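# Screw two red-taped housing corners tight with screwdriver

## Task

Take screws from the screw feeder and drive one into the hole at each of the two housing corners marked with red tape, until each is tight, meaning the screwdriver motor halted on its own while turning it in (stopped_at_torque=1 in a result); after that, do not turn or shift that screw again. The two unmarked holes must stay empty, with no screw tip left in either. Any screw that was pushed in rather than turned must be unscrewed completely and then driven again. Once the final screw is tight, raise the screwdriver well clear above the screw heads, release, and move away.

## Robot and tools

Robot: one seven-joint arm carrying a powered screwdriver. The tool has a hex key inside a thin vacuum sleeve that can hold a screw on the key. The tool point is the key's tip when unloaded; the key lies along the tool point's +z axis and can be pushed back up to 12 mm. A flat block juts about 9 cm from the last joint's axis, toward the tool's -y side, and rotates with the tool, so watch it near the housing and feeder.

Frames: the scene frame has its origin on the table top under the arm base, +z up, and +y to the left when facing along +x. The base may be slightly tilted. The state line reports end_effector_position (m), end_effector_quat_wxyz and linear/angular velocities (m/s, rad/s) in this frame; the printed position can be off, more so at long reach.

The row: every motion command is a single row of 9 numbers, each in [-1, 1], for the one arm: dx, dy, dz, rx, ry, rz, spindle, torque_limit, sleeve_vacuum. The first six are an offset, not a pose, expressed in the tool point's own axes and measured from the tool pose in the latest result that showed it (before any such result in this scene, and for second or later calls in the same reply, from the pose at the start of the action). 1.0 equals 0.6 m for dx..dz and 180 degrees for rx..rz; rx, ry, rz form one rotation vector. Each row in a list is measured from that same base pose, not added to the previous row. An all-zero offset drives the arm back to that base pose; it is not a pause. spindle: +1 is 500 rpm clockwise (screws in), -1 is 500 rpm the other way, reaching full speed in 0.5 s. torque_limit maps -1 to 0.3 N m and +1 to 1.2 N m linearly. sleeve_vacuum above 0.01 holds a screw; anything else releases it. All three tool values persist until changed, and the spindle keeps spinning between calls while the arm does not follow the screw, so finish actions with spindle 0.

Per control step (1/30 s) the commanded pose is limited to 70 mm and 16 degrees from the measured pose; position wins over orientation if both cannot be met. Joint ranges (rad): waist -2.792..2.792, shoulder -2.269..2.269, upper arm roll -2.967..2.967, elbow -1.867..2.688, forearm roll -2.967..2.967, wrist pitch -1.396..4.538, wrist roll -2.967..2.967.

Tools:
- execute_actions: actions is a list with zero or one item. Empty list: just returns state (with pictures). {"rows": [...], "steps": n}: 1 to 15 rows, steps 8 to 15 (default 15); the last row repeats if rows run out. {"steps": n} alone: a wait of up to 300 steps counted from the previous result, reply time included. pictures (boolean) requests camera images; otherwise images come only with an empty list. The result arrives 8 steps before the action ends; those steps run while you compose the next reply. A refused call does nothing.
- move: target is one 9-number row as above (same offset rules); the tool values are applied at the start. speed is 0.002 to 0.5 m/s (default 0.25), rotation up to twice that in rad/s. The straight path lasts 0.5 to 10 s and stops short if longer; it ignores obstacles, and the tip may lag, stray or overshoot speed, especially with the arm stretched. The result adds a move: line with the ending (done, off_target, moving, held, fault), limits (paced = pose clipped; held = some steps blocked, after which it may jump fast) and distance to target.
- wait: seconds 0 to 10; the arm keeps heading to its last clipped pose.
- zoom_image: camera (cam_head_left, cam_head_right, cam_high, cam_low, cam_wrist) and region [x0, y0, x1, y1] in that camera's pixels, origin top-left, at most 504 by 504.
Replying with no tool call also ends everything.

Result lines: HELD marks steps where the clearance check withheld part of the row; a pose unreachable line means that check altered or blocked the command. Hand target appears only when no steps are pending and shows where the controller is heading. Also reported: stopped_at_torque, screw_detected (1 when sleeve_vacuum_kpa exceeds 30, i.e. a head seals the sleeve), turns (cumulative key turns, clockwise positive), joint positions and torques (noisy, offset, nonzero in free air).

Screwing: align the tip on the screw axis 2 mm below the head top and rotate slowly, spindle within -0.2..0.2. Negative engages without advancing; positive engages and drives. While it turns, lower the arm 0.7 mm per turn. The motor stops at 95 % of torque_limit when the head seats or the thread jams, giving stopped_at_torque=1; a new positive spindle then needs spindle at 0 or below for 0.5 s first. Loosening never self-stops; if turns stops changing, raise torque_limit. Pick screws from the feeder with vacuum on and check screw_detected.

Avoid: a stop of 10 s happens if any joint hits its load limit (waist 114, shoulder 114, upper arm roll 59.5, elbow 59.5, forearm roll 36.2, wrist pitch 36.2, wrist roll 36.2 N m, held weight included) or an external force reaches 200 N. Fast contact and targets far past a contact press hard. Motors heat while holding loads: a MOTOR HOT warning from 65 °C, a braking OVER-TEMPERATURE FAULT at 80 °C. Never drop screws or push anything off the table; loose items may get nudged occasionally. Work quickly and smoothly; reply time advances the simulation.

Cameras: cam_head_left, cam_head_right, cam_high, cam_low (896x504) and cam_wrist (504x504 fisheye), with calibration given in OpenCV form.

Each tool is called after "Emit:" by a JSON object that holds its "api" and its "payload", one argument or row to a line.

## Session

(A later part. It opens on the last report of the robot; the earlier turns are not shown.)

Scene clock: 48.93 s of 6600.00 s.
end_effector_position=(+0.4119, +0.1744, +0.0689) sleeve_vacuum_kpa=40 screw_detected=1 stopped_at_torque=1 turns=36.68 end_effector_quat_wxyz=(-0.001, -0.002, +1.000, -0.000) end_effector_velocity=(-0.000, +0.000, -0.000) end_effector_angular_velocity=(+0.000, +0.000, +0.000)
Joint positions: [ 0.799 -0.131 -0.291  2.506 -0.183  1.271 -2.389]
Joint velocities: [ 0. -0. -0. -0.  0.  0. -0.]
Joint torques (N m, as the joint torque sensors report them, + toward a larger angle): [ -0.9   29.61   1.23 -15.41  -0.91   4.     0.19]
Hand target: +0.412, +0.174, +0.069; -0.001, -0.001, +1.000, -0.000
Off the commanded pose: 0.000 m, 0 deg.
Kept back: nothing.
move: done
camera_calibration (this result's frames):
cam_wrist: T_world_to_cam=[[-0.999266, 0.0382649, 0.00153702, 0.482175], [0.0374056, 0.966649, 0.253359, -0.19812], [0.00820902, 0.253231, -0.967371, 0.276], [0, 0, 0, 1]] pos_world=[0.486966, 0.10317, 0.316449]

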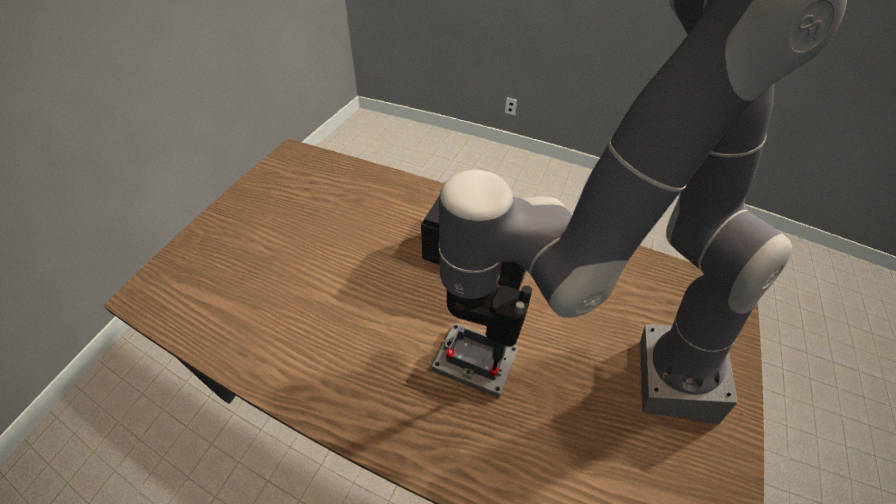

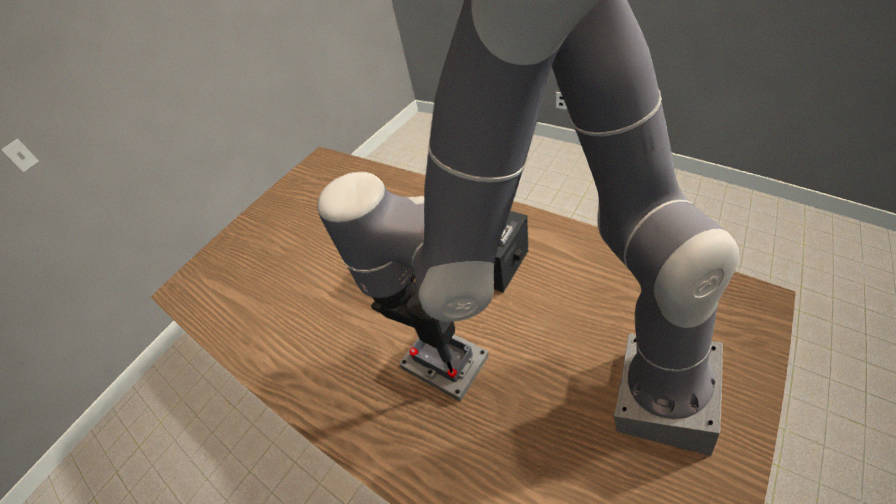

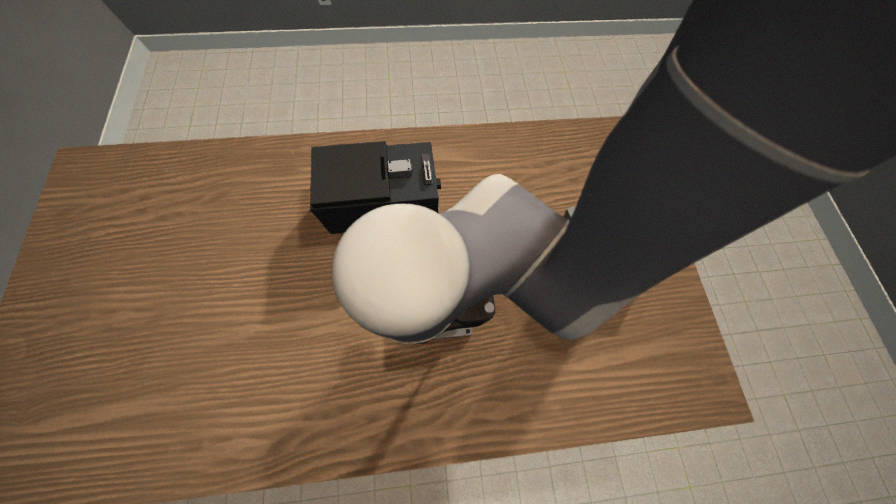

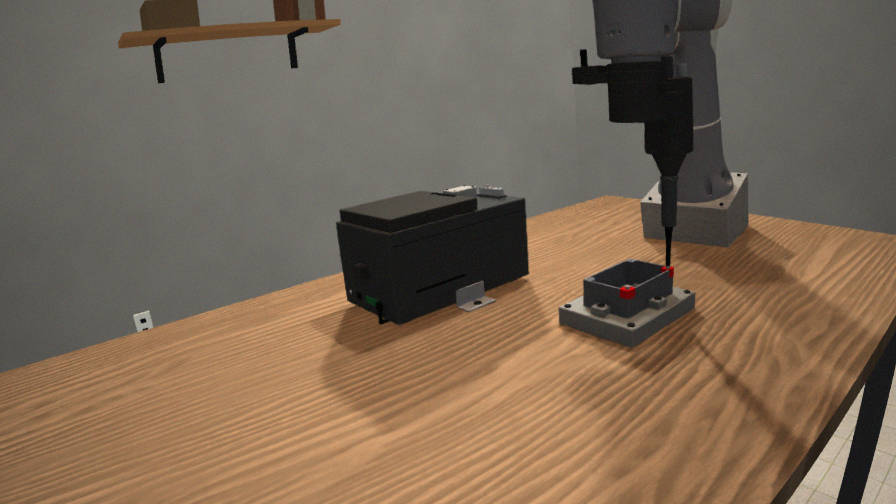

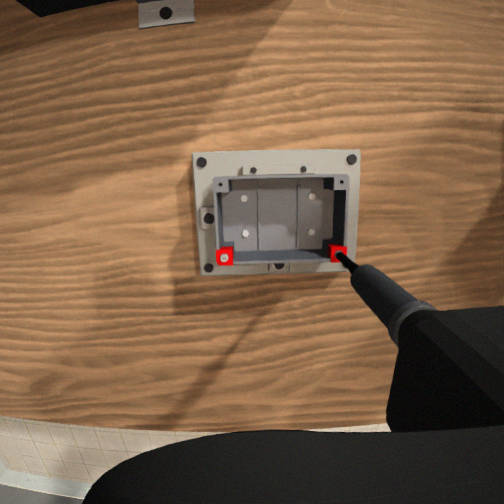

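Emit:
{"api": "move", "payload": {
  "target": [0,0,-0.02,0,0,0,0,0,0],
  "speed": 0.01
}}

Emit:
{"api": "move", "payload": {
  "target": [0,0,-0.28,0,0,0,0,0,0],
  "speed": 0.12
}}

Emit:
{"api": "zoom_image", "payload": {
  "camera": "cam_low",
  "region": [600,240,700,310]
}}

Scene clock: 50.63 s of 6600.00 s.
end_effector_position=(+0.4120, +0.1744, +0.0809) sleeve_vacuum_kpa=0 screw_detected=0 stopped_at_torque=1 turns=36.67 end_effector_quat_wxyz=(-0.001, -0.002, +1.000, -0.000) end_effector_velocity=(-0.000, -0.000, +0.000) end_effector_angular_velocity=(-0.000, +0.000, +0.001)
Joint positions: [ 0.801 -0.088 -0.291  2.508 -0.198  1.231 -2.378]
Joint velocities: [ 0.     0.    -0.     0.    -0.    -0.001 -0.   ]
Joint torques (N m, as the joint torque sensors report them, + toward a larger angle): [  1.26  30.84   2.09 -15.17  -2.41   3.82   0.34]
Hand target: +0.412, +0.174, +0.081; -0.001, -0.002, +1.000, -0.000
Off the commanded pose: 0.000 m, 0 deg.
Kept back: nothing.
move: done
camera_calibration (this result's frames):
cam_wrist: T_world_to_cam=[[-0.999255, 0.0385669, 0.00140313, 0.48225], [0.0376623, 0.966593, 0.253535, -0.201307], [0.00842181, 0.253399, -0.967325, 0.287479], [0, 0, 0, 1]] pos_world=[0.487052, 0.103136, 0.328447]

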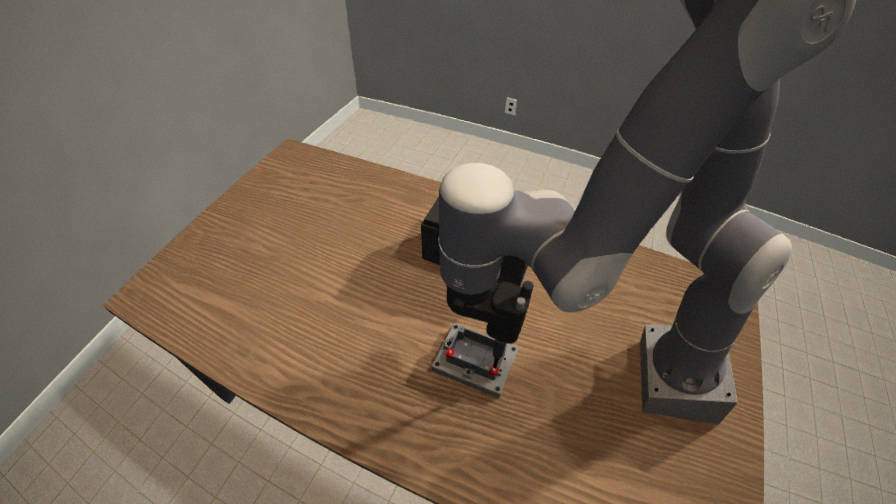

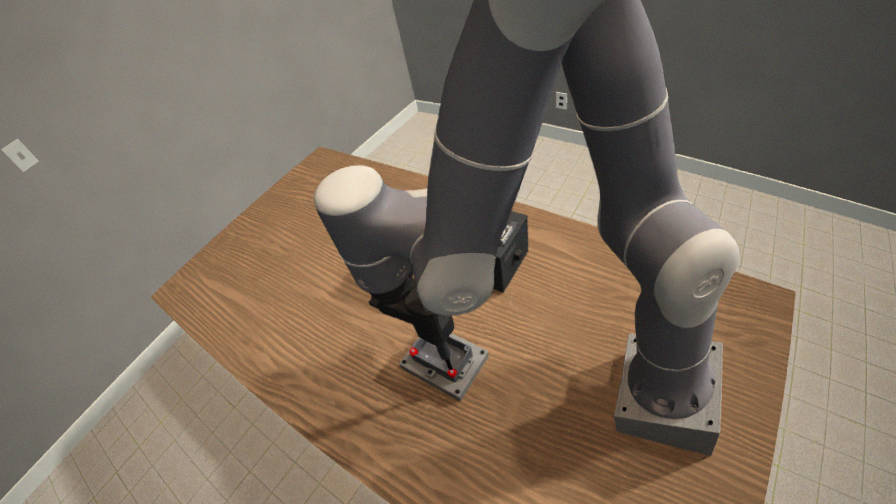

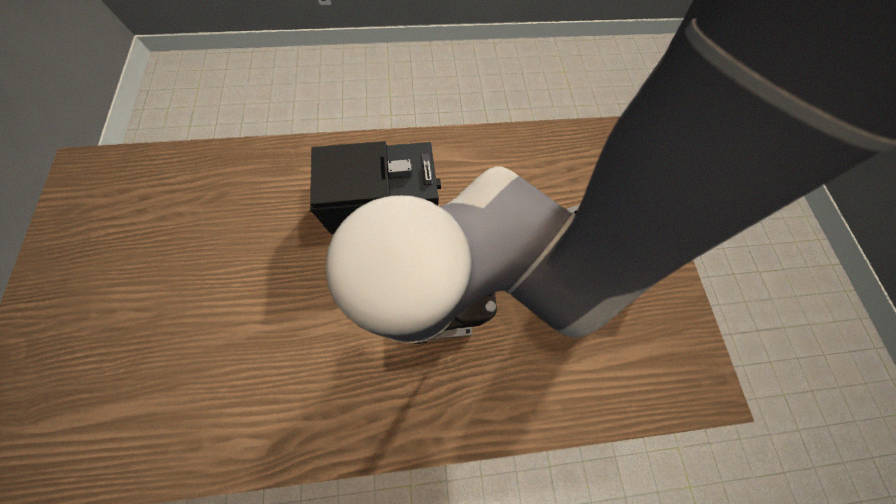

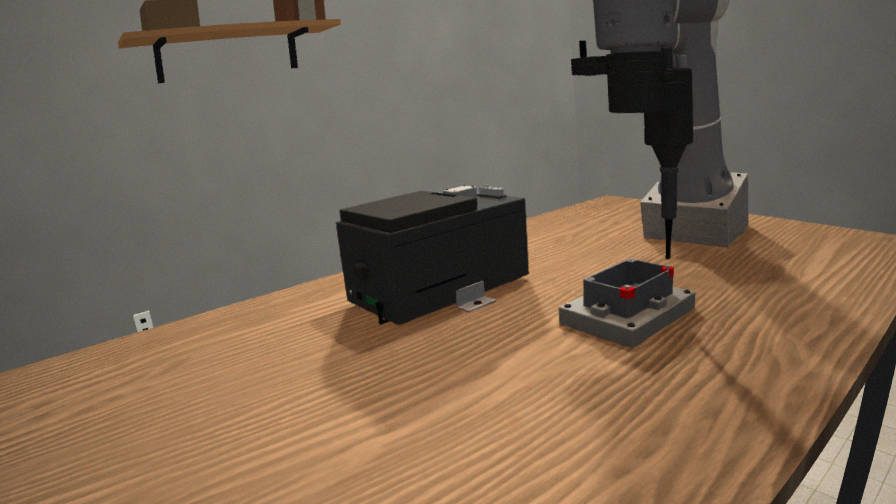

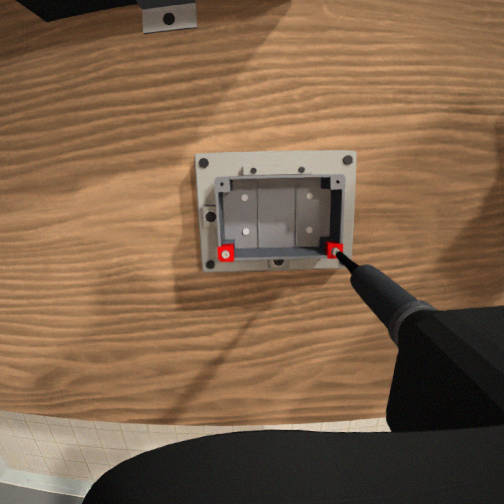

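Scene clock: 52.37 s of 6600.00 s.
end_effector_position=(+0.4125, +0.1744, +0.2489) sleeve_vacuum_kpa=0 screw_detected=0 stopped_at_torque=1 turns=36.67 end_effector_quat_wxyz=(-0.000, -0.002, +1.000, -0.001) end_effector_velocity=(-0.000, -0.000, +0.000) end_effector_angular_velocity=(-0.001, +0.001, +0.001)
Joint positions: [ 0.819  0.368 -0.203  2.367 -0.232  0.629 -2.332]
Joint velocities: [ 0.001  0.    -0.    -0.     0.    -0.002 -0.   ]
Joint torques (N m, as the joint torque sensors report them, + toward a larger angle): [ -0.07  22.59   4.97 -29.19  -3.05   3.65   0.23]
Hand target: +0.412, +0.175, +0.249; -0.000, -0.002, +1.000, -0.000
Off the commanded pose: 0.000 m, 0 deg.
Kept back: nothing.
move: done
camera_calibration (this result's frames):
cam_wrist: T_world_to_cam=[[-0.999275, 0.0380566, 0.000654834, 0.482761], [0.0369851, 0.96679, 0.252882, -0.243494], [0.00899072, 0.252723, -0.967497, 0.449878], [0, 0, 0, 1]] pos_world=[0.487372, 0.103341, 0.496515]

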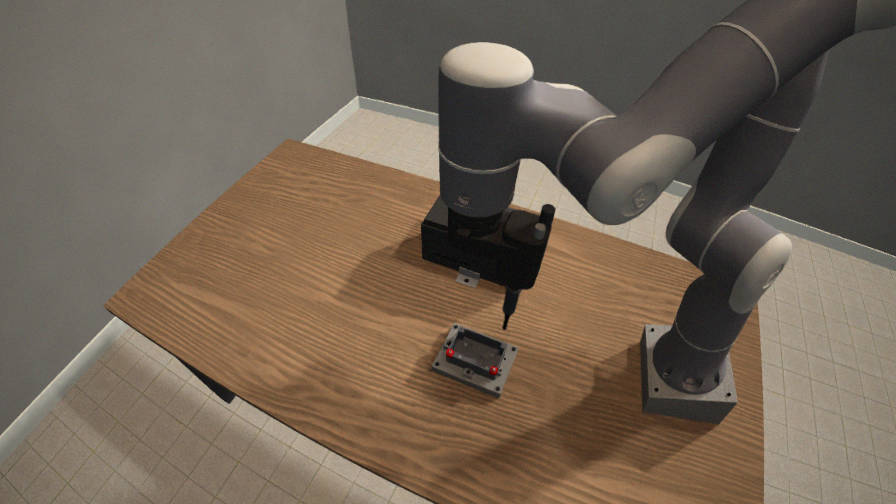

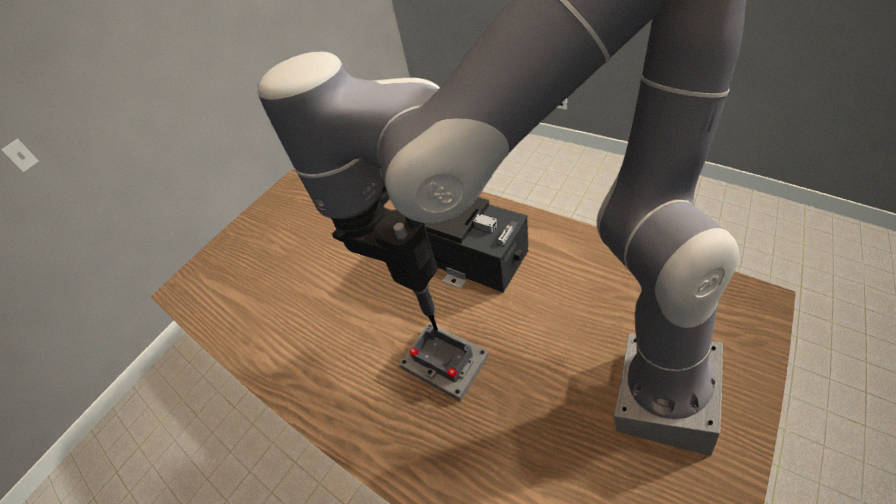

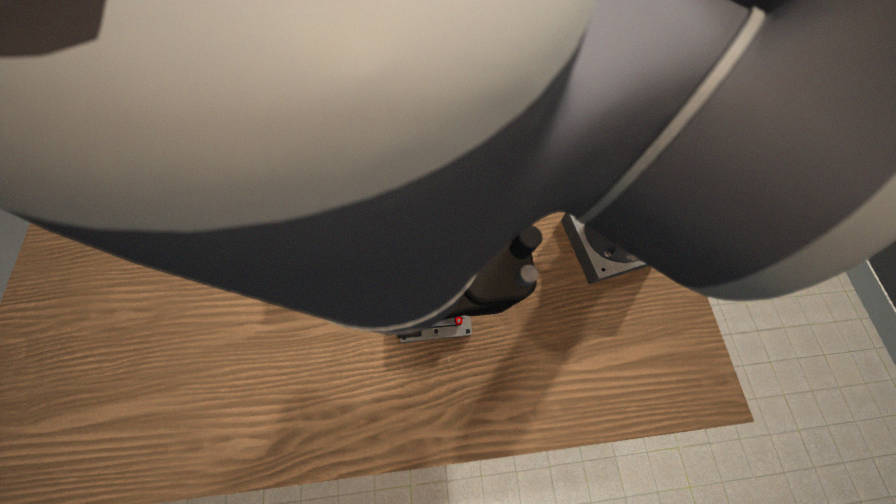

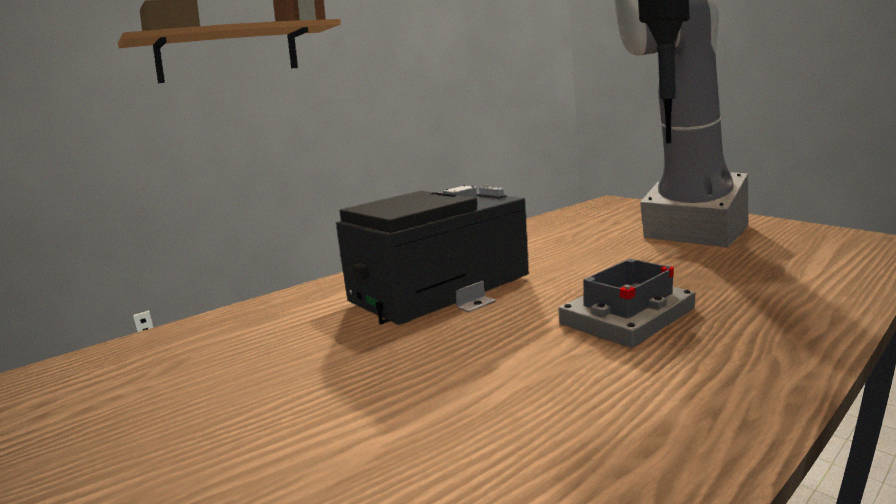

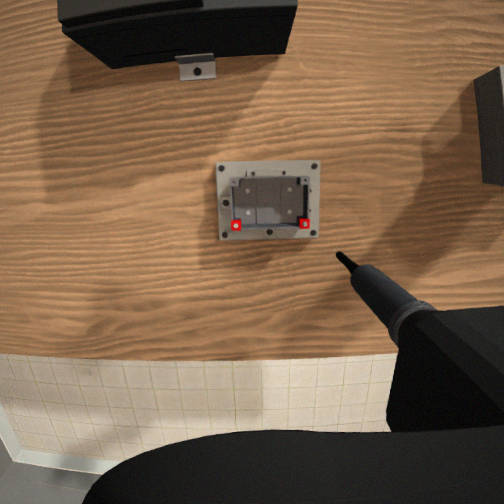

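Region (600, 240, 700, 310) of cam_low's 896x504 image, scaled by 5.040, with more detail than that image has; it fills the top 353 rows of this view, and the rest is white.

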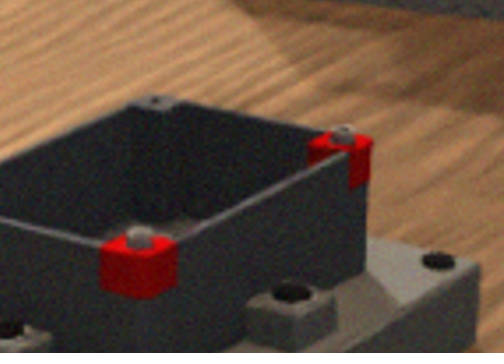

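Emit:
{"api": "finished_scene", "payload": {
  "scene": 2
}}

The scene is finished: the task was done.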